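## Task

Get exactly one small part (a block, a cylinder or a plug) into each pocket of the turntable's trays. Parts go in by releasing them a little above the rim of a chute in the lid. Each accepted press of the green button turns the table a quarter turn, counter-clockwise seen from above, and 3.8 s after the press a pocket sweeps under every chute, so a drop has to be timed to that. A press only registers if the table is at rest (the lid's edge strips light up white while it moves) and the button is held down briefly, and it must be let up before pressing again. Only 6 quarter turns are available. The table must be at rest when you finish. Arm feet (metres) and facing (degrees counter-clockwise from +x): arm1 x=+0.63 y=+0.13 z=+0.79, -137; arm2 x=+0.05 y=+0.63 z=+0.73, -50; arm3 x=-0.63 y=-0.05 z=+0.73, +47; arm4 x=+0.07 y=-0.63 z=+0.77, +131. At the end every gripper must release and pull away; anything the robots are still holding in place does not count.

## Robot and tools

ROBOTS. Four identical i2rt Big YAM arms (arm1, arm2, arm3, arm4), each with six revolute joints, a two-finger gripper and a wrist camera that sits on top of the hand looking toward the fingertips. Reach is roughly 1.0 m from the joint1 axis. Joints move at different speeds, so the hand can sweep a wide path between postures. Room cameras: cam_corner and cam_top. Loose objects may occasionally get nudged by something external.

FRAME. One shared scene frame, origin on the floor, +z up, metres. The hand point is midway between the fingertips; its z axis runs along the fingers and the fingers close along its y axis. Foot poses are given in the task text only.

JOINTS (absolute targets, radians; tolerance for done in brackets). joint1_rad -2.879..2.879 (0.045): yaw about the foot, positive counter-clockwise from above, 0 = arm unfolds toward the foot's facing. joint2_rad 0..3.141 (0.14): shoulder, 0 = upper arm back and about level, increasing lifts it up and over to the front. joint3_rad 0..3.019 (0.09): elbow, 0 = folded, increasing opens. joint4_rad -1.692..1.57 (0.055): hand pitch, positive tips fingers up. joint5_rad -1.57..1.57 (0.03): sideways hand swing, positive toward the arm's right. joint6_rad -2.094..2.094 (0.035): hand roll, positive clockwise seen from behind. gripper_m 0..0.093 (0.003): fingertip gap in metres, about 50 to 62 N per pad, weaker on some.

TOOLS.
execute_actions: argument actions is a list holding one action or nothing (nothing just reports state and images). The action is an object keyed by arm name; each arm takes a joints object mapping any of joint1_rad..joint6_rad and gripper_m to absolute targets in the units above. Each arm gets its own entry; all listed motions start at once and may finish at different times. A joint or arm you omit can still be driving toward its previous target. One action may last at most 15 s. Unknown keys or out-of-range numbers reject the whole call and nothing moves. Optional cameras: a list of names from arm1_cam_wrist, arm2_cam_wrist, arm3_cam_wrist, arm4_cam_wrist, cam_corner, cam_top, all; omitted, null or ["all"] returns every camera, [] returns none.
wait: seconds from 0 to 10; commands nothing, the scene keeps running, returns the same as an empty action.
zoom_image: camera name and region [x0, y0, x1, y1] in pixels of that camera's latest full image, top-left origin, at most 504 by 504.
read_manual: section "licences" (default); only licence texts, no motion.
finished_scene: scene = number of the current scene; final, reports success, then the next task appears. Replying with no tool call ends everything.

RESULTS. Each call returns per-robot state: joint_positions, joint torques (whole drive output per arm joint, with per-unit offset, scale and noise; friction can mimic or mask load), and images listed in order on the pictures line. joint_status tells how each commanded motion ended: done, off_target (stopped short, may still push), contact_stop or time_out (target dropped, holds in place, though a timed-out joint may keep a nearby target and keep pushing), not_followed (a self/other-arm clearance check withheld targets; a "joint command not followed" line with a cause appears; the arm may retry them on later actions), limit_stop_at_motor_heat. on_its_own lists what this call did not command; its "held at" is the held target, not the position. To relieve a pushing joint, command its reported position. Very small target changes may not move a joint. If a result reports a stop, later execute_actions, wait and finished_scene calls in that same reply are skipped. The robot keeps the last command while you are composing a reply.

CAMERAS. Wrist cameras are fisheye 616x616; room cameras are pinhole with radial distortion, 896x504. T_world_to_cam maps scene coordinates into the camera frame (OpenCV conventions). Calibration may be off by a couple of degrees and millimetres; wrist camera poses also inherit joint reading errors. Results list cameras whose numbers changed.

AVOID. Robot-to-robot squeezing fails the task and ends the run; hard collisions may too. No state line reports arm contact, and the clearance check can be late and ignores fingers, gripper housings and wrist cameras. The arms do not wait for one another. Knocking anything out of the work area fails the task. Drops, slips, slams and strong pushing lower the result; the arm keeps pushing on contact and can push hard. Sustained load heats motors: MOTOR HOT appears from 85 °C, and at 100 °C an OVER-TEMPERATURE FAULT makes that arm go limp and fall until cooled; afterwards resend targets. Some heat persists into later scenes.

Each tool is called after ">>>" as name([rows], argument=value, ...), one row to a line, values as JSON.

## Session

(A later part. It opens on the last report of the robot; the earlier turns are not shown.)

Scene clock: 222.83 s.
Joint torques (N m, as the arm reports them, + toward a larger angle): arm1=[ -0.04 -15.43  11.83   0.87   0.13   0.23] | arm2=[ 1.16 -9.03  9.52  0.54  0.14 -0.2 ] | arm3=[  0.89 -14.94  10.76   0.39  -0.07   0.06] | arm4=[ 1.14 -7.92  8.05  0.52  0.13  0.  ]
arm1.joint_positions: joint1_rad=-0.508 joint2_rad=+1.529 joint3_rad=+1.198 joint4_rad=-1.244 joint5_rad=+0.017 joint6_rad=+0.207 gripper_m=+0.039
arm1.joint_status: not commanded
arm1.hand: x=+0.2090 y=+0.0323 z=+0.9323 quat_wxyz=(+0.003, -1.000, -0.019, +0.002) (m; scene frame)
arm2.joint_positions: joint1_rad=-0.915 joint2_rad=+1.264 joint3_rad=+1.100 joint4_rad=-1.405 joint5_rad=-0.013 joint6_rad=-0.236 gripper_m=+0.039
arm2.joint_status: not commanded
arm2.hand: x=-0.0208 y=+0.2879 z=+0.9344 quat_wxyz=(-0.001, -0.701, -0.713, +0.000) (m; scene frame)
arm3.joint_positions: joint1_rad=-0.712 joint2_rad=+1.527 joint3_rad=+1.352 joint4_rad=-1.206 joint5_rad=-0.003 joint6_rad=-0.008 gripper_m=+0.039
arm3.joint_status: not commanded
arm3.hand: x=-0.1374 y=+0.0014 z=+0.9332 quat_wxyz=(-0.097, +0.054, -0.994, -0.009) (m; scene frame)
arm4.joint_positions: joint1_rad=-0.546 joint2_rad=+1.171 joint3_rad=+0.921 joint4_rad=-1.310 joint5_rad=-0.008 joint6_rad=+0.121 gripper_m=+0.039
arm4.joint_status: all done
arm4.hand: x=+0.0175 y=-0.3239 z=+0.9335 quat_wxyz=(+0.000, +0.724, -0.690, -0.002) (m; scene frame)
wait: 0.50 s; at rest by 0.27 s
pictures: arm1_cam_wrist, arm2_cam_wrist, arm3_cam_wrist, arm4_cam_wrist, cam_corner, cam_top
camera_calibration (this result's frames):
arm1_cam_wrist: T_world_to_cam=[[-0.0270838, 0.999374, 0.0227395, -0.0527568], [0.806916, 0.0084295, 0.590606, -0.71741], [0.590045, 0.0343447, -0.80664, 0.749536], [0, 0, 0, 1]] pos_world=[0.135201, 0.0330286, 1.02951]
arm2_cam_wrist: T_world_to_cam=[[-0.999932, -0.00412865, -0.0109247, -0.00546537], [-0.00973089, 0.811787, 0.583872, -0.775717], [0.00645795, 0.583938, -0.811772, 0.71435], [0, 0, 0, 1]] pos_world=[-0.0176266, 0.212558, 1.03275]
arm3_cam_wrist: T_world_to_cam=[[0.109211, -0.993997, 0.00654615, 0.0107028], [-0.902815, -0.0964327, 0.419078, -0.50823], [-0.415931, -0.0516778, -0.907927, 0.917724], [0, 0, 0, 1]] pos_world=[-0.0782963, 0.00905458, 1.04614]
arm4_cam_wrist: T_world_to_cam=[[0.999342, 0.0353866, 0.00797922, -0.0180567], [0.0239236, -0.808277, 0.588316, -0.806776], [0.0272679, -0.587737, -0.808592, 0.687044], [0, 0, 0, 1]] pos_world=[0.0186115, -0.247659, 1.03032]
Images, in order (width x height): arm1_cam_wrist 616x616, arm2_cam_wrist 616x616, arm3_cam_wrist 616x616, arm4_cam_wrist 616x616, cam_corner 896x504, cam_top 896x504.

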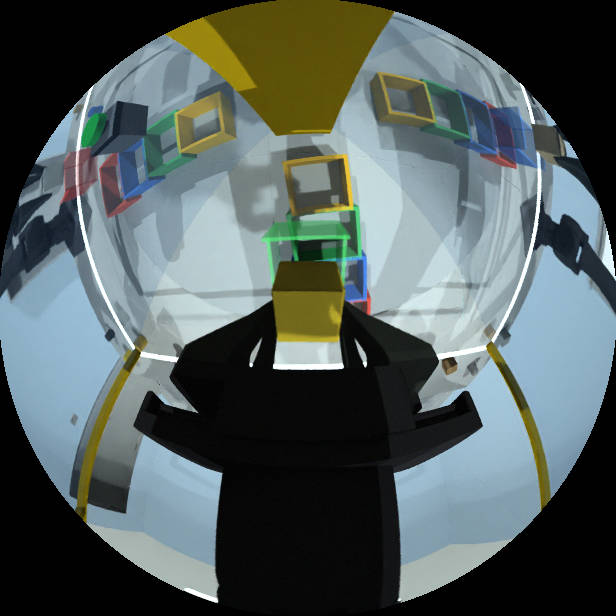

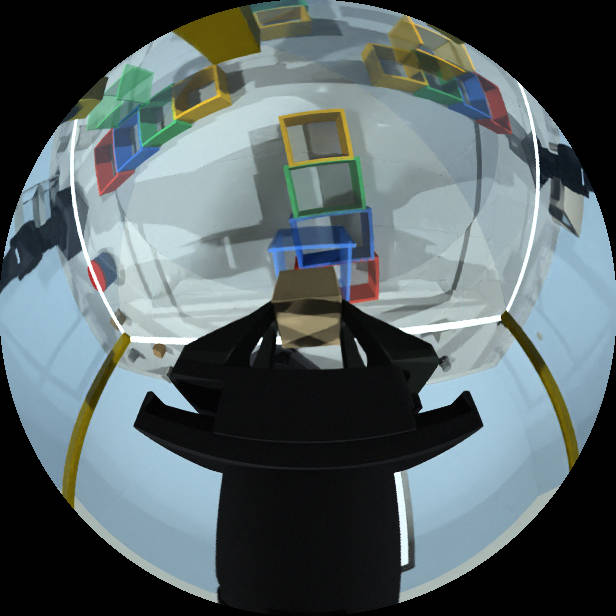

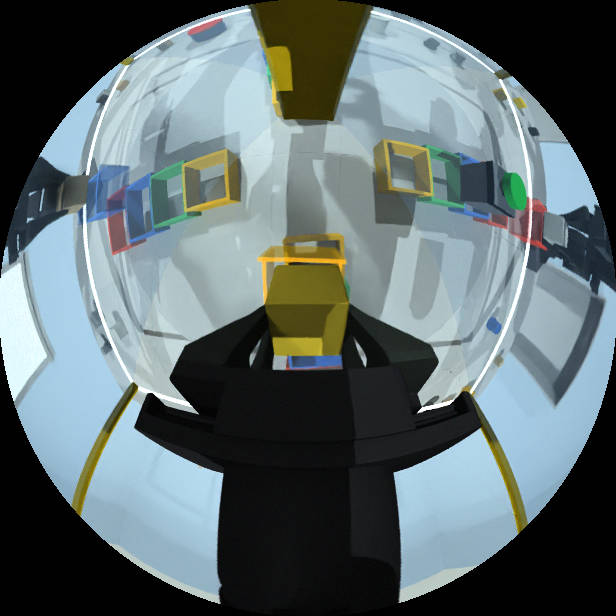

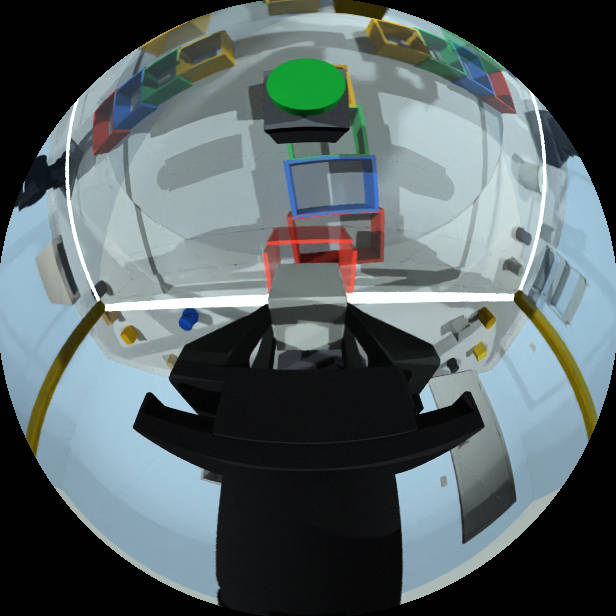

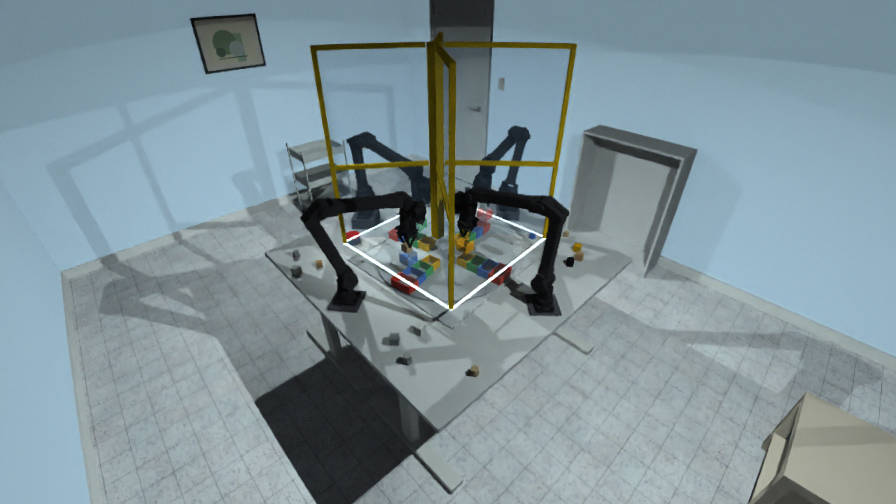

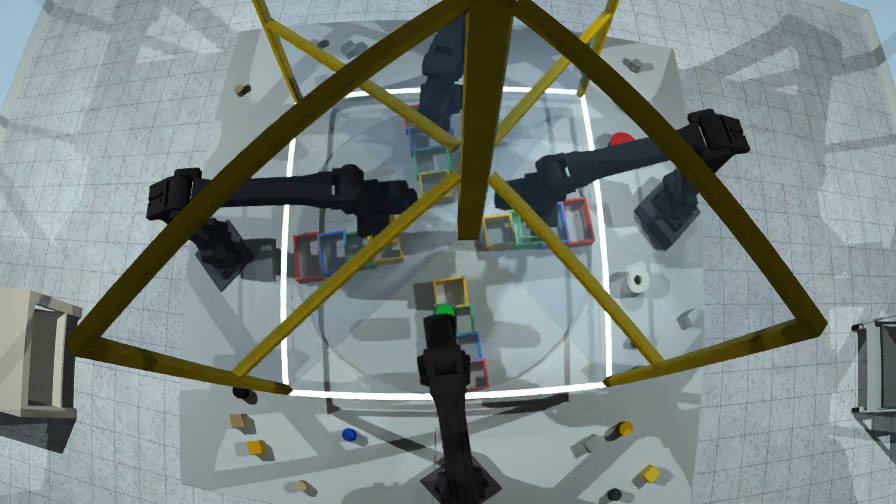

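>>> execute_actions([
  {"arm4":{"joints":{"joint1_rad":-0.59,"joint3_rad":1.3,"joint4_rad":-1.5}}},
], cameras=[])

>>> execute_actions([
  {"arm4":{"joints":{"joint2_rad":1.49,"joint3_rad":1.43,"joint4_rad":-1.44}}},
], cameras=["cam_top"])

>>> execute_actions([
  {"arm4":{"joints":{"joint2_rad":1.52,"joint3_rad":1.285,"joint4_rad":-1.3}}},
], cameras=[])

>>> execute_actions([
  {"arm4":{"joints":{"joint1_rad":-0.547,"joint2_rad":1.165}}},
], cameras=[])

>>> execute_actions([
  {"arm4":{"joints":{"joint3_rad":0.93,"joint4_rad":-1.3}}},
], cameras=[])

>>> wait(seconds=0.7)

>>> execute_actions([
  {"arm1":{"joints":{"gripper_m":0.065}},"arm2":{"joints":{"gripper_m":0.065}},"arm3":{"joints":{"gripper_m":0.065}},"arm4":{"joints":{"gripper_m":0.065}}},
], cameras=["cam_top"])

>>> execute_actions([
  {"arm1":{"joints":{"joint2_rad":0.9,"joint3_rad":0.9,"joint4_rad":-1.55,"joint6_rad":0}},"arm2":{"joints":{"joint2_rad":0.9,"joint3_rad":1.0,"joint4_rad":-1.65,"joint6_rad":0}},"arm3":{"joints":{"joint2_rad":0.9,"joint3_rad":1.0,"joint4_rad":-1.65,"joint6_rad":0}},"arm4":{"joints":{"joint2_rad":0.9,"joint3_rad":0.9,"joint4_rad":-1.55,"joint6_rad":0}}},
], cameras=["cam_top"])

Scene clock: 235.53 s.
Joint torques (N m, as the arm reports them, + toward a larger angle): arm1=[  0.07 -15.41  11.81   0.85   0.13   0.23] | arm2=[ 1.4  -9.05  9.47  0.51  0.14 -0.2 ] | arm3=[  0.83 -14.98  10.76   0.36  -0.09   0.07] | arm4=[ 0.61 -8.83 11.43 -0.19  0.1   0.01]
arm1.joint_positions: joint1_rad=-0.508 joint2_rad=+1.529 joint3_rad=+1.198 joint4_rad=-1.244 joint5_rad=+0.017 joint6_rad=+0.207 gripper_m=+0.039
arm1.joint_status: not commanded
arm1.hand: x=+0.2090 y=+0.0323 z=+0.9323 quat_wxyz=(+0.003, -1.000, -0.019, +0.002) (m; scene frame)
arm2.joint_positions: joint1_rad=-0.915 joint2_rad=+1.264 joint3_rad=+1.100 joint4_rad=-1.405 joint5_rad=-0.013 joint6_rad=-0.236 gripper_m=+0.039
arm2.joint_status: not commanded
arm2.hand: x=-0.0208 y=+0.2879 z=+0.9344 quat_wxyz=(-0.001, -0.701, -0.713, +0.000) (m; scene frame)
arm3.joint_positions: joint1_rad=-0.712 joint2_rad=+1.527 joint3_rad=+1.352 joint4_rad=-1.206 joint5_rad=-0.003 joint6_rad=-0.008 gripper_m=+0.039
arm3.joint_status: not commanded
arm3.hand: x=-0.1374 y=+0.0014 z=+0.9332 quat_wxyz=(-0.097, +0.054, -0.994, -0.009) (m; scene frame)
arm4.joint_positions: joint1_rad=-0.587 joint2_rad=+1.171 joint3_rad=+1.250 joint4_rad=-1.488 joint5_rad=-0.008 joint6_rad=+0.121 gripper_m=+0.039
arm4.joint_status: all done
arm4.hand: x=+0.0232 y=-0.2739 z=+1.0612 quat_wxyz=(-0.046, +0.708, -0.702, -0.062) (m; scene frame)
pictures: none
No camera images: the call's "cameras" was empty. Leave "cameras" out to get every camera's image.

Scene clock: 236.83 s.
Joint torques (N m, as the arm reports them, + toward a larger angle): arm1=[  0.01 -15.37  11.83   0.86   0.13   0.23] | arm2=[ 1.29 -9.05  9.52  0.59  0.14 -0.2 ] | arm3=[  1.14 -14.73  10.77   0.34  -0.08   0.08] | arm4=[  0.41 -14.53  10.75   0.41   0.13  -0.02]
arm1.joint_positions: joint1_rad=-0.508 joint2_rad=+1.529 joint3_rad=+1.198 joint4_rad=-1.244 joint5_rad=+0.017 joint6_rad=+0.207 gripper_m=+0.039
arm1.joint_status: not commanded
arm1.hand: x=+0.2090 y=+0.0323 z=+0.9323 quat_wxyz=(+0.003, -1.000, -0.019, +0.002) (m; scene frame)
arm2.joint_positions: joint1_rad=-0.915 joint2_rad=+1.264 joint3_rad=+1.100 joint4_rad=-1.405 joint5_rad=-0.013 joint6_rad=-0.236 gripper_m=+0.039
arm2.joint_status: not commanded
arm2.hand: x=-0.0208 y=+0.2879 z=+0.9344 quat_wxyz=(-0.001, -0.701, -0.713, +0.000) (m; scene frame)
arm3.joint_positions: joint1_rad=-0.712 joint2_rad=+1.527 joint3_rad=+1.352 joint4_rad=-1.206 joint5_rad=-0.003 joint6_rad=-0.008 gripper_m=+0.039
arm3.joint_status: not commanded
arm3.hand: x=-0.1374 y=+0.0014 z=+0.9332 quat_wxyz=(-0.097, +0.054, -0.994, -0.009) (m; scene frame)
arm4.joint_positions: joint1_rad=-0.587 joint2_rad=+1.512 joint3_rad=+1.386 joint4_rad=-1.449 joint5_rad=-0.008 joint6_rad=+0.121 gripper_m=+0.039
arm4.joint_status: all done
arm4.hand: x=+0.0124 y=-0.1872 z=+0.9858 quat_wxyz=(+0.005, +0.710, -0.705, +0.004) (m; scene frame)
pictures: cam_top
Images, in order (width x height): cam_top 896x504.

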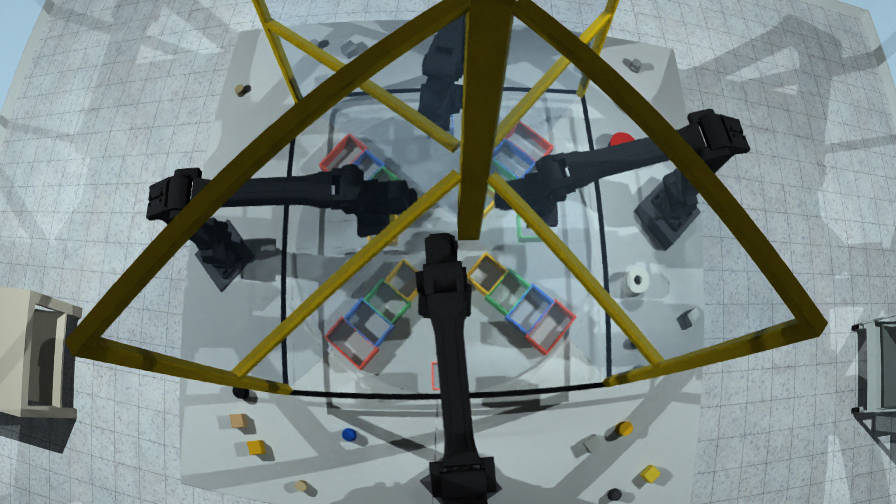

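Scene clock: 237.63 s.
Joint torques (N m, as the arm reports them, + toward a larger angle): arm1=[  0.04 -15.41  11.8    0.88   0.14   0.23] | arm2=[ 1.27 -8.85  9.5   0.61  0.14 -0.2 ] | arm3=[  0.92 -15.02  10.62   0.29  -0.07   0.07] | arm4=[  0.16 -12.52   7.35   1.04   0.12  -0.02]
arm1.joint_positions: joint1_rad=-0.508 joint2_rad=+1.529 joint3_rad=+1.198 joint4_rad=-1.244 joint5_rad=+0.017 joint6_rad=+0.207 gripper_m=+0.039
arm1.joint_status: not commanded
arm1.hand: x=+0.2090 y=+0.0323 z=+0.9323 quat_wxyz=(+0.003, -1.000, -0.019, +0.002) (m; scene frame)
arm2.joint_positions: joint1_rad=-0.915 joint2_rad=+1.264 joint3_rad=+1.100 joint4_rad=-1.405 joint5_rad=-0.013 joint6_rad=-0.236 gripper_m=+0.039
arm2.joint_status: not commanded
arm2.hand: x=-0.0208 y=+0.2879 z=+0.9344 quat_wxyz=(-0.001, -0.701, -0.713, +0.000) (m; scene frame)
arm3.joint_positions: joint1_rad=-0.712 joint2_rad=+1.527 joint3_rad=+1.352 joint4_rad=-1.206 joint5_rad=-0.003 joint6_rad=-0.008 gripper_m=+0.039
arm3.joint_status: not commanded
arm3.hand: x=-0.1374 y=+0.0014 z=+0.9332 quat_wxyz=(-0.097, +0.054, -0.994, -0.009) (m; scene frame)
arm4.joint_positions: joint1_rad=-0.587 joint2_rad=+1.519 joint3_rad=+1.285 joint4_rad=-1.320 joint5_rad=-0.008 joint6_rad=+0.121 gripper_m=+0.039
arm4.joint_status: all done
arm4.hand: x=+0.0124 y=-0.1868 z=+0.9454 quat_wxyz=(-0.002, +0.710, -0.705, -0.005) (m; scene frame)
pictures: none
No camera images: the call's "cameras" was empty. Leave "cameras" out to get every camera's image.

Scene clock: 238.97 s.
Joint torques (N m, as the arm reports them, + toward a larger angle): arm1=[  0.03 -15.3   11.81   0.85   0.13   0.23] | arm2=[ 1.05 -9.11  9.53  0.52  0.13 -0.2 ] | arm3=[  1.1  -14.59  10.65   0.37  -0.09   0.08] | arm4=[ 0.37 -9.26  8.92  1.38  0.14  0.04]
arm1.joint_positions: joint1_rad=-0.508 joint2_rad=+1.529 joint3_rad=+1.198 joint4_rad=-1.244 joint5_rad=+0.017 joint6_rad=+0.207 gripper_m=+0.039
arm1.joint_status: not commanded
arm1.hand: x=+0.2090 y=+0.0323 z=+0.9323 quat_wxyz=(+0.003, -1.000, -0.019, +0.002) (m; scene frame)
arm2.joint_positions: joint1_rad=-0.915 joint2_rad=+1.264 joint3_rad=+1.100 joint4_rad=-1.405 joint5_rad=-0.013 joint6_rad=-0.236 gripper_m=+0.039
arm2.joint_status: not commanded
arm2.hand: x=-0.0208 y=+0.2879 z=+0.9344 quat_wxyz=(-0.001, -0.701, -0.713, +0.000) (m; scene frame)
arm3.joint_positions: joint1_rad=-0.712 joint2_rad=+1.527 joint3_rad=+1.352 joint4_rad=-1.206 joint5_rad=-0.003 joint6_rad=-0.008 gripper_m=+0.039
arm3.joint_status: not commanded
arm3.hand: x=-0.1374 y=+0.0014 z=+0.9332 quat_wxyz=(-0.097, +0.054, -0.994, -0.009) (m; scene frame)
arm4.joint_positions: joint1_rad=-0.547 joint2_rad=+1.171 joint3_rad=+1.274 joint4_rad=-1.313 joint5_rad=-0.008 joint6_rad=+0.121 gripper_m=+0.039
arm4.joint_status: all done
arm4.hand: x=+0.0013 y=-0.2302 z=+1.0822 quat_wxyz=(-0.104, +0.713, -0.679, -0.142) (m; scene frame)
pictures: none
No camera images: the call's "cameras" was empty. Leave "cameras" out to get every camera's image.

Scene clock: 240.07 s.
Joint torques (N m, as the arm reports them, + toward a larger angle): arm1=[  0.06 -15.38  11.82   0.87   0.13   0.23] | arm2=[ 1.16 -8.81  9.57  0.6   0.14 -0.22] | arm3=[  0.8  -15.09  10.76   0.28  -0.09   0.1 ] | arm4=[ 0.58 -7.75  7.9   0.64  0.12  0.02]
arm1.joint_positions: joint1_rad=-0.508 joint2_rad=+1.529 joint3_rad=+1.198 joint4_rad=-1.244 joint5_rad=+0.017 joint6_rad=+0.207 gripper_m=+0.039
arm1.joint_status: not commanded
arm1.hand: x=+0.2090 y=+0.0323 z=+0.9323 quat_wxyz=(+0.003, -1.000, -0.019, +0.002) (m; scene frame)
arm2.joint_positions: joint1_rad=-0.915 joint2_rad=+1.264 joint3_rad=+1.100 joint4_rad=-1.405 joint5_rad=-0.013 joint6_rad=-0.236 gripper_m=+0.039
arm2.joint_status: not commanded
arm2.hand: x=-0.0208 y=+0.2879 z=+0.9344 quat_wxyz=(-0.001, -0.701, -0.713, +0.000) (m; scene frame)
arm3.joint_positions: joint1_rad=-0.712 joint2_rad=+1.527 joint3_rad=+1.352 joint4_rad=-1.206 joint5_rad=-0.003 joint6_rad=-0.008 gripper_m=+0.039
arm3.joint_status: not commanded
arm3.hand: x=-0.1374 y=+0.0014 z=+0.9332 quat_wxyz=(-0.097, +0.054, -0.994, -0.009) (m; scene frame)
arm4.joint_positions: joint1_rad=-0.547 joint2_rad=+1.171 joint3_rad=+0.921 joint4_rad=-1.310 joint5_rad=-0.008 joint6_rad=+0.121 gripper_m=+0.039
arm4.joint_status: all done
arm4.hand: x=+0.0179 y=-0.3238 z=+0.9335 quat_wxyz=(+0.000, +0.723, -0.690, -0.002) (m; scene frame)
pictures: none
No camera images: the call's "cameras" was empty. Leave "cameras" out to get every camera's image.

Scene clock: 240.77 s.
Joint torques (N m, as the arm reports them, + toward a larger angle): arm1=[  0.06 -15.43  11.81   0.87   0.13   0.23] | arm2=[ 1.37 -9.01  9.51  0.58  0.13 -0.22] | arm3=[  0.57 -14.64  10.78   0.38  -0.07   0.07] | arm4=[ 0.61 -7.44  7.98  0.67  0.11  0.  ]
arm1.joint_positions: joint1_rad=-0.508 joint2_rad=+1.529 joint3_rad=+1.198 joint4_rad=-1.244 joint5_rad=+0.017 joint6_rad=+0.207 gripper_m=+0.039
arm1.joint_status: not commanded
arm1.hand: x=+0.2090 y=+0.0323 z=+0.9323 quat_wxyz=(+0.003, -1.000, -0.019, +0.002) (m; scene frame)
arm2.joint_positions: joint1_rad=-0.915 joint2_rad=+1.264 joint3_rad=+1.100 joint4_rad=-1.405 joint5_rad=-0.013 joint6_rad=-0.236 gripper_m=+0.039
arm2.joint_status: not commanded
arm2.hand: x=-0.0208 y=+0.2879 z=+0.9344 quat_wxyz=(-0.001, -0.701, -0.713, +0.000) (m; scene frame)
arm3.joint_positions: joint1_rad=-0.712 joint2_rad=+1.527 joint3_rad=+1.352 joint4_rad=-1.206 joint5_rad=-0.003 joint6_rad=-0.008 gripper_m=+0.039
arm3.joint_status: not commanded
arm3.hand: x=-0.1374 y=+0.0014 z=+0.9332 quat_wxyz=(-0.097, +0.054, -0.994, -0.009) (m; scene frame)
arm4.joint_positions: joint1_rad=-0.547 joint2_rad=+1.171 joint3_rad=+0.921 joint4_rad=-1.310 joint5_rad=-0.008 joint6_rad=+0.121 gripper_m=+0.039
arm4.joint_status: all done
arm4.hand: x=+0.0179 y=-0.3238 z=+0.9335 quat_wxyz=(+0.000, +0.723, -0.690, -0.002) (m; scene frame)
wait: 0.70 s; at rest by 0.27 s
pictures: arm1_cam_wrist, arm2_cam_wrist, arm3_cam_wrist, arm4_cam_wrist, cam_corner, cam_top
camera_calibration (this result's frames):
arm1_cam_wrist: T_world_to_cam=[[-0.0270838, 0.999374, 0.0227395, -0.0527568], [0.806916, 0.0084295, 0.590606, -0.71741], [0.590045, 0.0343447, -0.80664, 0.749536], [0, 0, 0, 1]] pos_world=[0.135201, 0.0330286, 1.02951]
arm2_cam_wrist: T_world_to_cam=[[-0.999932, -0.00412865, -0.0109247, -0.00546537], [-0.00973089, 0.811787, 0.583872, -0.775717], [0.00645795, 0.583938, -0.811772, 0.71435], [0, 0, 0, 1]] pos_world=[-0.0176266, 0.212558, 1.03275]
arm3_cam_wrist: T_world_to_cam=[[0.109211, -0.993997, 0.00654615, 0.0107028], [-0.902815, -0.0964327, 0.419078, -0.50823], [-0.415931, -0.0516778, -0.907927, 0.917724], [0, 0, 0, 1]] pos_world=[-0.0782963, 0.00905458, 1.04614]
arm4_cam_wrist: T_world_to_cam=[[0.999382, 0.0342428, 0.00798648, -0.0187856], [0.0229945, -0.808308, 0.588311, -0.806725], [0.026601, -0.587763, -0.808596, 0.687078], [0, 0, 0, 1]] pos_world=[0.0190473, -0.2476, 1.03032]
Images, in order (width x height): arm1_cam_wrist 616x616, arm2_cam_wrist 616x616, arm3_cam_wrist 616x616, arm4_cam_wrist 616x616, cam_corner 896x504, cam_top 896x504.

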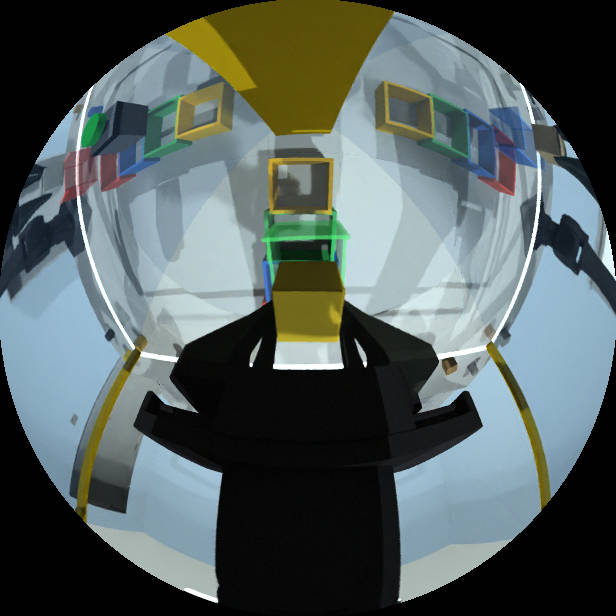

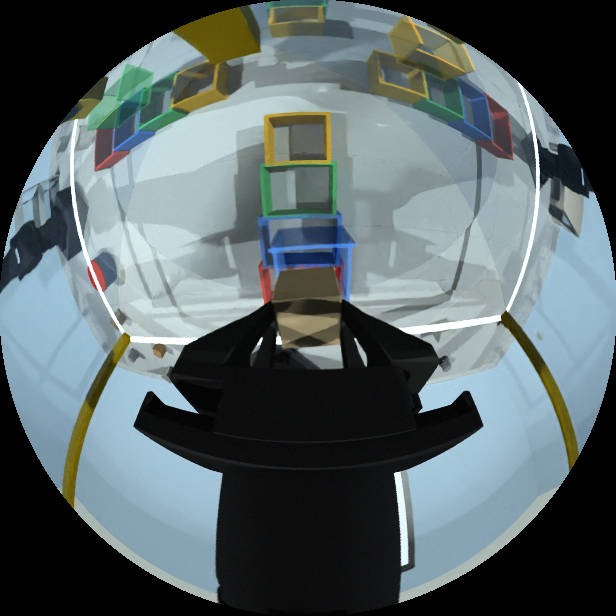

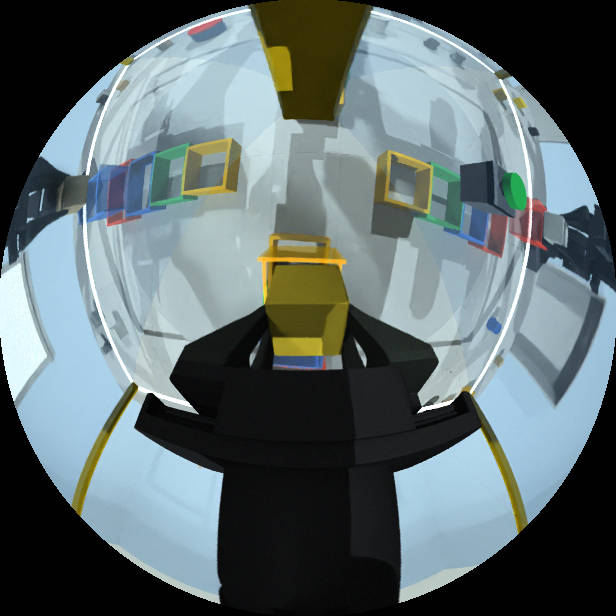

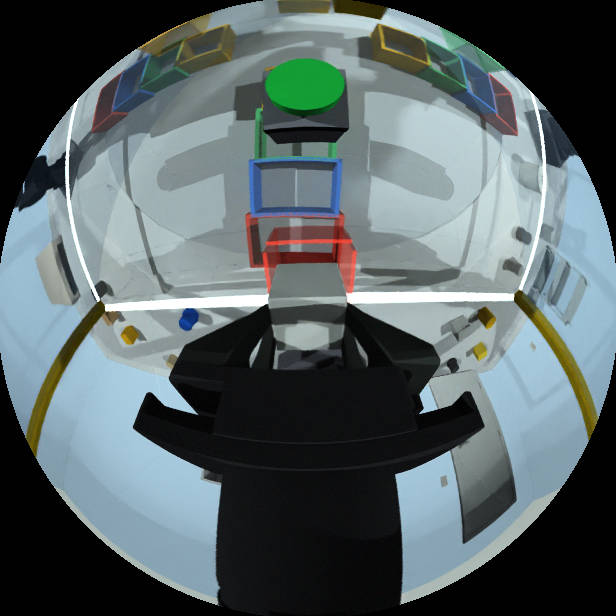

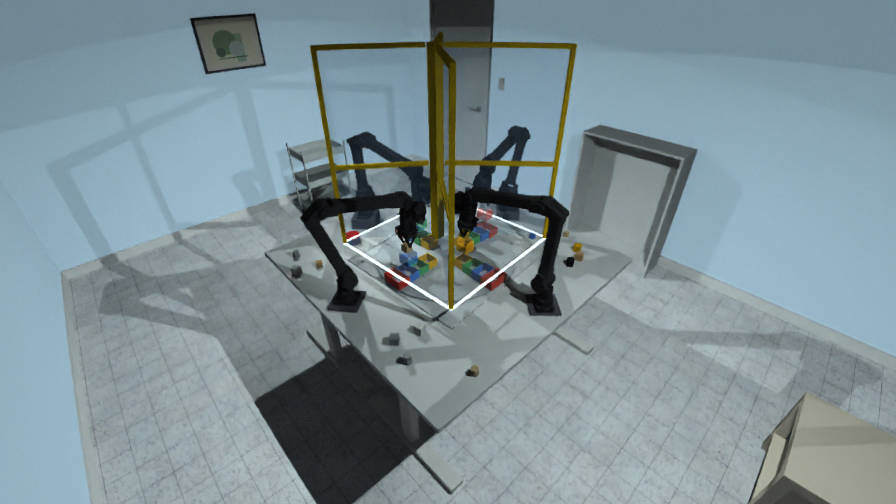

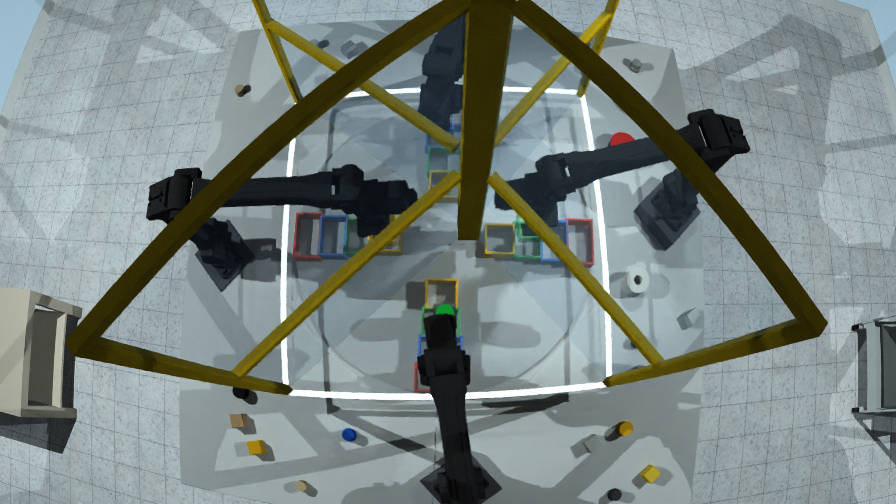

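Scene clock: 241.37 s.
Joint torques (N m, as the arm reports them, + toward a larger angle): arm1=[  0.03 -15.43  11.81   0.87   0.13   0.23] | arm2=[ 1.45 -9.12  9.46  0.64  0.14 -0.2 ] | arm3=[  1.23 -15.15  10.58   0.34  -0.08   0.05] | arm4=[ 1.01 -7.84  8.04  0.63  0.14  0.01]
arm1.joint_positions: joint1_rad=-0.508 joint2_rad=+1.529 joint3_rad=+1.198 joint4_rad=-1.244 joint5_rad=+0.017 joint6_rad=+0.207 gripper_m=+0.065
arm1.joint_status: all done
arm1.hand: x=+0.2090 y=+0.0323 z=+0.9323 quat_wxyz=(+0.003, -1.000, -0.019, +0.002) (m; scene frame)
arm2.joint_positions: joint1_rad=-0.915 joint2_rad=+1.264 joint3_rad=+1.100 joint4_rad=-1.405 joint5_rad=-0.013 joint6_rad=-0.236 gripper_m=+0.065
arm2.joint_status: all done
arm2.hand: x=-0.0208 y=+0.2879 z=+0.9344 quat_wxyz=(-0.001, -0.701, -0.713, +0.000) (m; scene frame)
arm3.joint_positions: joint1_rad=-0.712 joint2_rad=+1.527 joint3_rad=+1.352 joint4_rad=-1.206 joint5_rad=-0.003 joint6_rad=-0.008 gripper_m=+0.065
arm3.joint_status: all done
arm3.hand: x=-0.1374 y=+0.0014 z=+0.9332 quat_wxyz=(-0.097, +0.054, -0.994, -0.009) (m; scene frame)
arm4.joint_positions: joint1_rad=-0.547 joint2_rad=+1.171 joint3_rad=+0.921 joint4_rad=-1.310 joint5_rad=-0.008 joint6_rad=+0.121 gripper_m=+0.065
arm4.joint_status: all done
arm4.hand: x=+0.0179 y=-0.3238 z=+0.9335 quat_wxyz=(+0.000, +0.723, -0.690, -0.002) (m; scene frame)
pictures: cam_top
Images, in order (width x height): cam_top 896x504.

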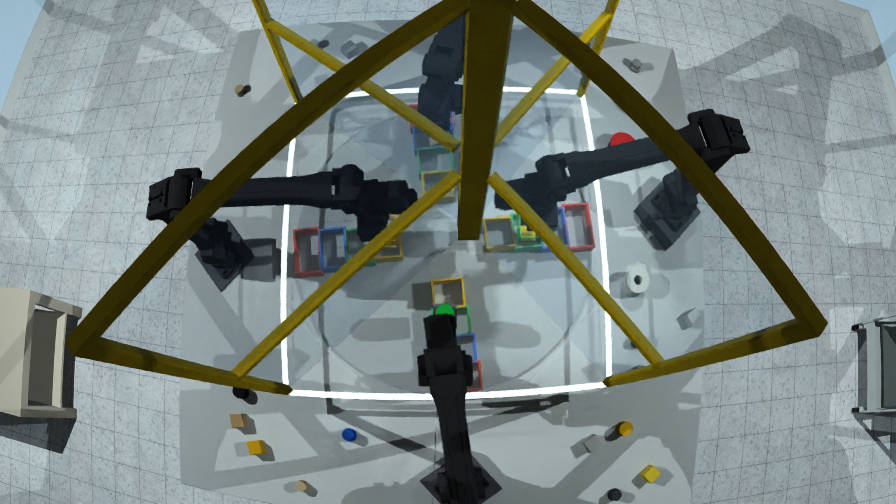

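Scene clock: 242.73 s.
Joint torques (N m, as the arm reports them, + toward a larger angle): arm1=[-0.1  -2.14  9.6  -0.19  0.11 -0.04] | arm2=[ 1.27 -2.51  9.92  0.14  0.14  0.16] | arm3=[ 0.87 -2.54  7.68  0.17 -0.08  0.1 ] | arm4=[ 0.63 -3.12  8.13 -0.4   0.08 -0.25]
arm1.joint_positions: joint1_rad=-0.508 joint2_rad=+0.891 joint3_rad=+0.898 joint4_rad=-1.538 joint5_rad=+0.017 joint6_rad=+0.013 gripper_m=+0.065
arm1.joint_status: all done
arm1.hand: x=+0.4090 y=+0.0832 z=+1.0137 quat_wxyz=(+0.000, -0.993, -0.115, +0.023) (m; scene frame)
arm2.joint_positions: joint1_rad=-0.915 joint2_rad=+0.884 joint3_rad=+0.997 joint4_rad=-1.645 joint5_rad=-0.013 joint6_rad=-0.014 gripper_m=+0.065
arm2.joint_status: all done
arm2.hand: x=+0.0072 y=+0.4111 z=+0.9946 quat_wxyz=(-0.012, -0.775, -0.631, +0.014) (m; scene frame)
arm3.joint_positions: joint1_rad=-0.712 joint2_rad=+0.894 joint3_rad=+1.003 joint4_rad=-1.640 joint5_rad=-0.003 joint6_rad=-0.008 gripper_m=+0.065
arm3.joint_status: all done
arm3.hand: x=-0.4049 y=-0.0260 z=+0.9924 quat_wxyz=(-0.022, +0.054, -0.998, -0.005) (m; scene frame)
arm4.joint_positions: joint1_rad=-0.547 joint2_rad=+0.895 joint3_rad=+0.897 joint4_rad=-1.538 joint5_rad=-0.008 joint6_rad=+0.011 gripper_m=+0.065
arm4.joint_status: all done
arm4.hand: x=+0.0312 y=-0.4038 z=+0.9921 quat_wxyz=(-0.008, +0.761, -0.649, -0.011) (m; scene frame)
pictures: cam_top
Images, in order (width x height): cam_top 896x504.

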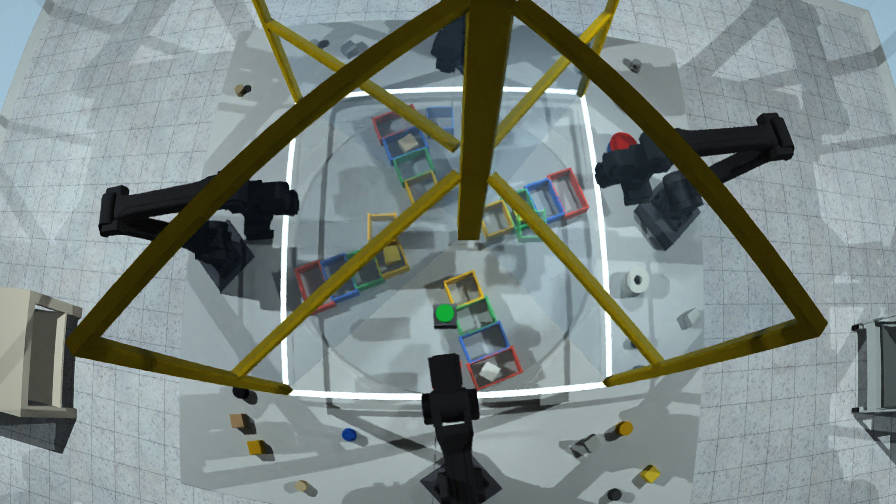

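>>> execute_actions([
  {"arm1":{"joints":{"joint1_rad":0.54,"gripper_m":0.093}},"arm2":{"joints":{"joint1_rad":-2.275,"joint6_rad":0.55,"gripper_m":0.093}},"arm3":{"joints":{"joint1_rad":0.86,"gripper_m":0.093}},"arm4":{"joints":{"joint1_rad":-2.01,"joint6_rad":-0.58,"gripper_m":0.093}}},
], cameras=[])

>>> execute_actions([
  {"arm1":{"joints":{"joint2_rad":1.575,"joint3_rad":0.885,"joint4_rad":-0.845}},"arm2":{"joints":{"joint2_rad":1.518,"joint3_rad":0.99,"joint4_rad":-1.03}},"arm3":{"joints":{"joint2_rad":1.87,"joint3_rad":1.5,"joint4_rad":-1.145}},"arm4":{"joints":{"joint2_rad":1.52,"joint3_rad":0.88,"joint4_rad":-0.9}}},
], cameras=["arm1_cam_wrist","arm2_cam_wrist","arm3_cam_wrist","arm4_cam_wrist"])

Scene clock: 259.97 s.
Joint torques (N m, as the arm reports them, + toward a larger angle): arm1=[-0.06 -2.13  9.61 -0.15  0.12  0.  ] | arm2=[ 0.38 -2.72  9.91  0.1   0.2   0.14] | arm3=[ 2.   -2.88  7.7   0.1   0.01  0.09] | arm4=[ 0.2  -3.06  8.02 -0.37  0.04 -0.24]
arm1.joint_positions: joint1_rad=+0.531 joint2_rad=+0.892 joint3_rad=+0.898 joint4_rad=-1.538 joint5_rad=+0.017 joint6_rad=+0.012 gripper_m=+0.093
arm1.joint_status: all done
arm1.hand: x=+0.5633 y=-0.0825 z=+1.0147 quat_wxyz=(-0.008, -0.804, -0.594, +0.026) (m; scene frame)
arm2.joint_positions: joint1_rad=-2.270 joint2_rad=+0.887 joint3_rad=+0.997 joint4_rad=-1.645 joint5_rad=-0.012 joint6_rad=+0.537 gripper_m=+0.093
arm2.joint_status: all done
arm2.hand: x=-0.1696 y=+0.6284 z=+0.9964 quat_wxyz=(-0.011, -0.964, +0.267, +0.021) (m; scene frame)
arm3.joint_positions: joint1_rad=+0.852 joint2_rad=+0.898 joint3_rad=+1.003 joint4_rad=-1.640 joint5_rad=-0.004 joint6_rad=-0.007 gripper_m=+0.093
arm3.joint_status: all done
arm3.hand: x=-0.6526 y=+0.1778 z=+0.9918 quat_wxyz=(-0.014, +0.742, -0.670, -0.015) (m; scene frame)
arm4.joint_positions: joint1_rad=-2.007 joint2_rad=+0.896 joint3_rad=+0.897 joint4_rad=-1.538 joint5_rad=-0.008 joint6_rad=-0.570 gripper_m=+0.093
arm4.joint_status: all done
arm4.hand: x=+0.2894 y=-0.5649 z=+0.9944 quat_wxyz=(-0.018, +0.412, -0.911, +0.003) (m; scene frame)
pictures: none
No camera images: the call's "cameras" was empty. Leave "cameras" out to get every camera's image.

Scene clock: 261.70 s.
Joint torques (N m, as the arm reports them, + toward a larger angle): arm1=[  0.   -12.56   7.96   1.     0.12   0.  ] | arm2=[  0.18 -10.35   8.1    0.58   0.2    0.13] | arm3=[  2.22 -19.06   9.17   1.07   0.01   0.09] | arm4=[ -0.18 -11.28   6.24   0.79   0.06  -0.2 ]
arm1.joint_positions: joint1_rad=+0.531 joint2_rad=+1.578 joint3_rad=+0.878 joint4_rad=-0.861 joint5_rad=+0.017 joint6_rad=+0.012 gripper_m=+0.093
arm1.joint_status: all done
arm1.hand: x=+0.5172 y=-0.2374 z=+0.8089 quat_wxyz=(+0.000, -0.805, -0.594, +0.014) (m; scene frame)
arm2.joint_positions: joint1_rad=-2.270 joint2_rad=+1.514 joint3_rad=+0.993 joint4_rad=-1.039 joint5_rad=-0.012 joint6_rad=+0.537 gripper_m=+0.093
arm2.joint_status: all done
arm2.hand: x=-0.3498 y=+0.6296 z=+0.8113 quat_wxyz=(-0.007, -0.964, +0.267, +0.009) (m; scene frame)
arm3.joint_positions: joint1_rad=+0.852 joint2_rad=+1.880 joint3_rad=+1.471 joint4_rad=-1.156 joint5_rad=-0.004 joint6_rad=-0.007 gripper_m=+0.093
arm3.joint_status: all done
arm3.hand: x=-0.6823 y=+0.5032 z=+0.8025 quat_wxyz=(-0.003, +0.742, -0.671, -0.004) (m; scene frame)
arm4.joint_positions: joint1_rad=-2.007 joint2_rad=+1.529 joint3_rad=+0.879 joint4_rad=-0.915 joint5_rad=-0.008 joint6_rad=-0.570 gripper_m=+0.093
arm4.joint_status: all done
arm4.hand: x=+0.4357 y=-0.5245 z=+0.8064 quat_wxyz=(-0.005, +0.412, -0.911, +0.001) (m; scene frame)
pictures: arm1_cam_wrist, arm2_cam_wrist, arm3_cam_wrist, arm4_cam_wrist
camera_calibration (this result's frames):
arm1_cam_wrist: T_world_to_cam=[[-0.951438, 0.305895, 0.0345706, 0.531864], [0.269201, 0.772274, 0.575434, -0.419287], [0.149324, 0.556796, -0.817117, 0.83787], [0, 0, 0, 1]] pos_world=[0.493794, -0.305413, 0.907523]
arm2_cam_wrist: T_world_to_cam=[[0.52535, 0.85042, -0.0281655, -0.324784], [0.704464, -0.416144, 0.574939, 0.0457361], [0.477219, -0.321886, -0.817711, 1.15685], [0, 0, 0, 1]] pos_world=[-0.413667, 0.667611, 0.91053]
arm3_cam_wrist: T_world_to_cam=[[0.994531, 0.1037, 0.0124633, 0.616866], [0.0774077, -0.811917, 0.578618, 0.00388105], [0.0701219, -0.574489, -0.815503, 1.11884], [0, 0, 0, 1]] pos_world=[-0.692248, 0.581945, 0.902486]
arm4_cam_wrist: T_world_to_cam=[[0.742329, -0.669831, 0.0165576, -0.692678], [-0.551024, -0.59623, 0.583852, -0.538863], [-0.38121, -0.442533, -0.811692, 0.711618], [0, 0, 0, 1]] pos_world=[0.488544, -0.470349, 0.903699]
Images, in order (width x height): arm1_cam_wrist 616x616, arm2_cam_wrist 616x616, arm3_cam_wrist 616x616, arm4_cam_wrist 616x616.

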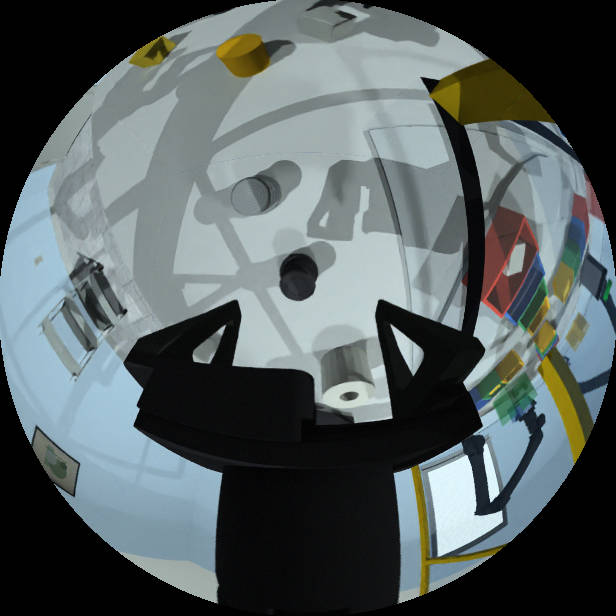

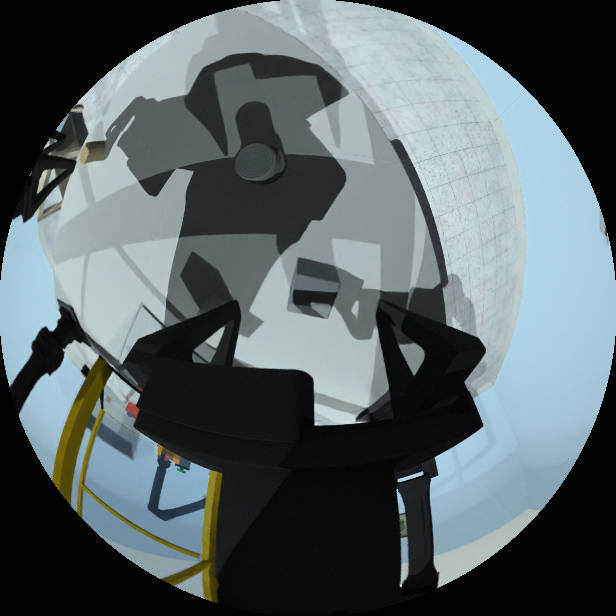

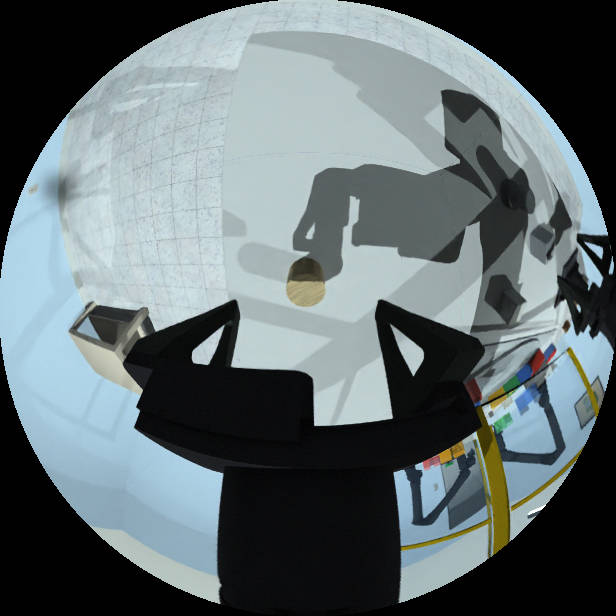

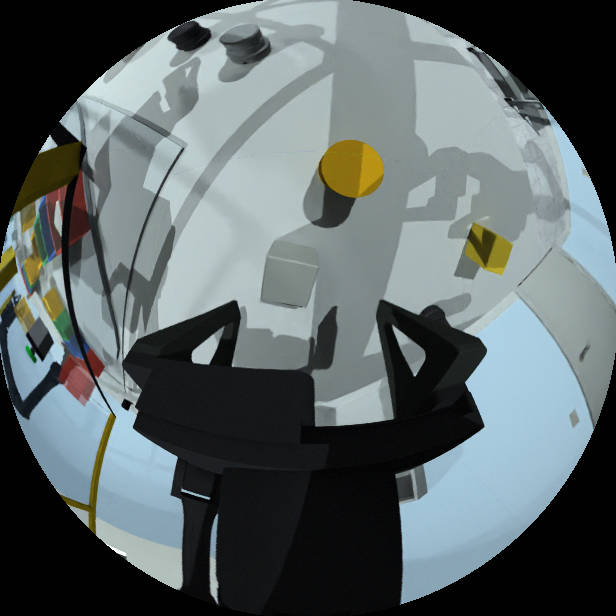

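>>> execute_actions([
  {"arm1":{"joints":{"joint1_rad":0.56,"joint2_rad":1.692,"joint3_rad":0.82,"joint4_rad":-0.672}},"arm2":{"joints":{"joint1_rad":-2.246,"joint2_rad":1.576,"joint3_rad":0.86,"joint4_rad":-0.848,"joint6_rad":0.75}},"arm3":{"joints":{"joint2_rad":1.935,"joint3_rad":1.413,"joint4_rad":-1.022}},"arm4":{"joints":{"joint1_rad":-1.974,"joint2_rad":1.626,"joint3_rad":0.809,"joint4_rad":-0.727,"joint6_rad":-0.39}}},
], cameras=["arm1_cam_wrist","arm2_cam_wrist","arm3_cam_wrist","arm4_cam_wrist"])

Scene clock: 277.80 s.
Joint torques (N m, as the arm reports them, + toward a larger angle): arm1=[  0.12 -14.46   6.93   0.88   0.12   0.  ] | arm2=[ 1.2  -9.97  7.72  0.48  0.23  0.17] | arm3=[  1.79 -19.13   6.98   1.21  -0.02   0.06] | arm4=[  0.83 -11.99   5.46   0.78   0.05   0.04]
arm1.joint_positions: joint1_rad=+0.549 joint2_rad=+1.702 joint3_rad=+0.811 joint4_rad=-0.687 joint5_rad=+0.017 joint6_rad=+0.012 gripper_m=+0.093
arm1.joint_status: all done
arm1.hand: x=+0.5266 y=-0.2302 z=+0.7460 quat_wxyz=(+0.006, -0.799, -0.601, +0.007) (m; scene frame)
arm2.joint_positions: joint1_rad=-2.253 joint2_rad=+1.568 joint3_rad=+0.857 joint4_rad=-0.857 joint5_rad=-0.012 joint6_rad=+0.736 gripper_m=+0.093
arm2.joint_status: all done
arm2.hand: x=-0.3274 y=+0.6232 z=+0.7491 quat_wxyz=(-0.007, -0.936, +0.353, +0.004) (m; scene frame)
arm3.joint_positions: joint1_rad=+0.852 joint2_rad=+1.943 joint3_rad=+1.408 joint4_rad=-1.037 joint5_rad=-0.004 joint6_rad=-0.007 gripper_m=+0.093
arm3.joint_status: all done
arm3.hand: x=-0.6819 y=+0.5012 z=+0.7478 quat_wxyz=(-0.001, +0.742, -0.671, -0.002) (m; scene frame)
arm4.joint_positions: joint1_rad=-1.977 joint2_rad=+1.641 joint3_rad=+0.804 joint4_rad=-0.741 joint5_rad=-0.008 joint6_rad=-0.401 gripper_m=+0.093
arm4.joint_status: all done
arm4.hand: x=+0.4236 y=-0.5169 z=+0.7454 quat_wxyz=(+0.002, +0.347, -0.938, +0.000) (m; scene frame)
pictures: arm1_cam_wrist, arm2_cam_wrist, arm3_cam_wrist, arm4_cam_wrist
camera_calibration (this result's frames):
arm1_cam_wrist: T_world_to_cam=[[-0.957139, 0.28748, 0.035228, 0.539028], [0.252098, 0.767036, 0.590002, -0.394258], [0.142593, 0.573594, -0.806633, 0.780629], [0, 0, 0, 1]] pos_world=[0.504004, -0.300314, 0.843306]
arm2_cam_wrist: T_world_to_cam=[[0.670513, 0.741473, -0.0251256, -0.219726], [0.612616, -0.534249, 0.582477, 0.1009], [0.418468, -0.405951, -0.812459, 1.12243], [0, 0, 0, 1]] pos_world=[-0.384183, 0.672476, 0.847632]
arm3_cam_wrist: T_world_to_cam=[[0.994526, 0.10375, 0.0124004, 0.617357], [0.0770554, -0.808387, 0.583586, 0.0281766], [0.0705714, -0.579436, -0.811957, 1.07324], [0, 0, 0, 1]] pos_world=[-0.691888, 0.580598, 0.847322]
arm4_cam_wrist: T_world_to_cam=[[0.641986, -0.766654, 0.00976903, -0.680018], [-0.620442, -0.51198, 0.594077, -0.440042], [-0.45045, -0.387451, -0.804349, 0.713165], [0, 0, 0, 1]] pos_world=[0.484787, -0.470315, 0.841696]
Images, in order (width x height): arm1_cam_wrist 616x616, arm2_cam_wrist 616x616, arm3_cam_wrist 616x616, arm4_cam_wrist 616x616.

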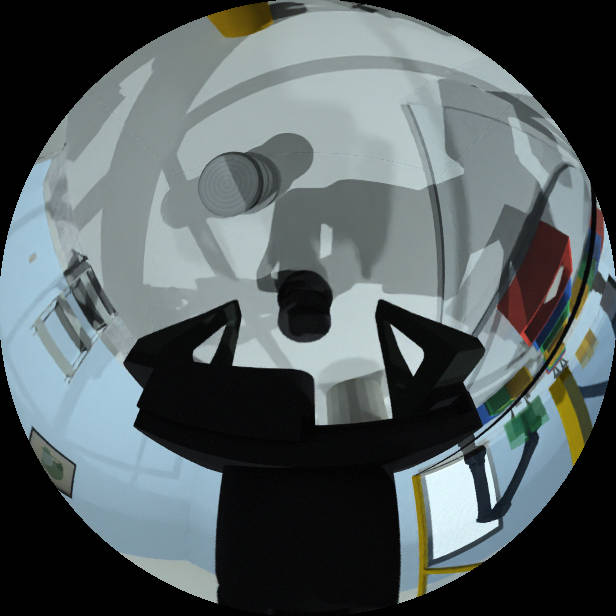

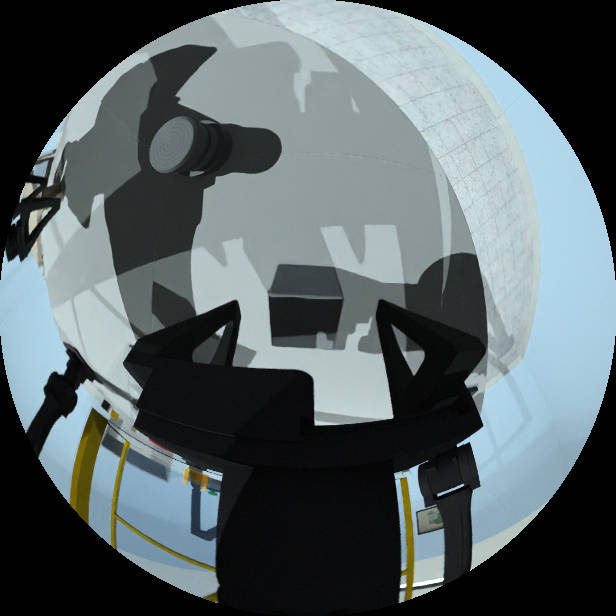

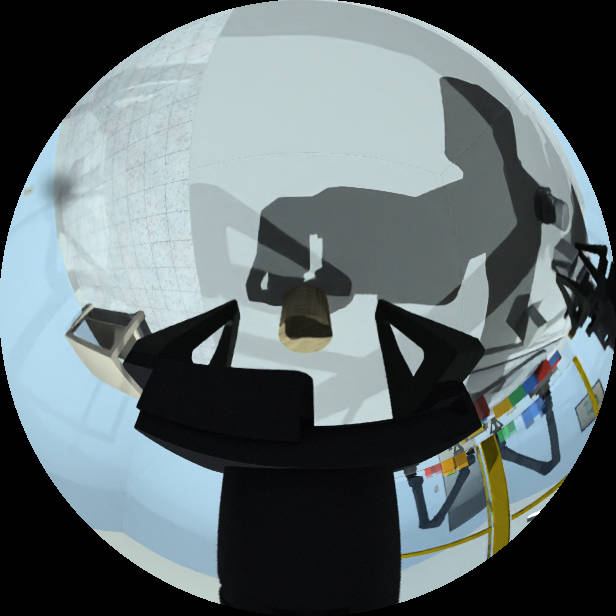

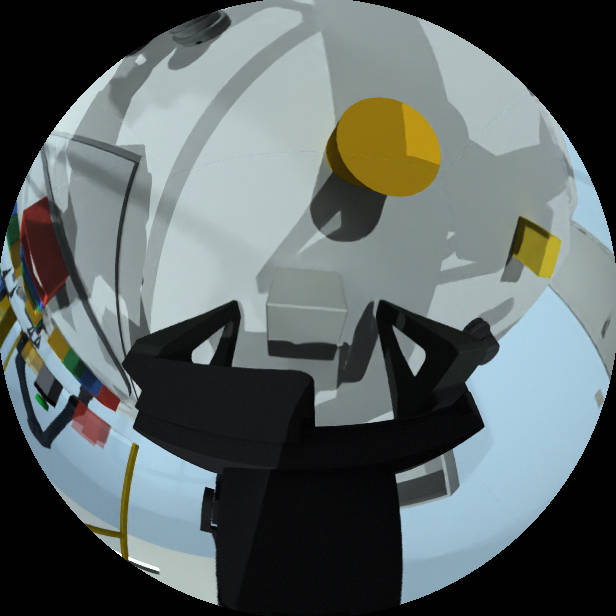

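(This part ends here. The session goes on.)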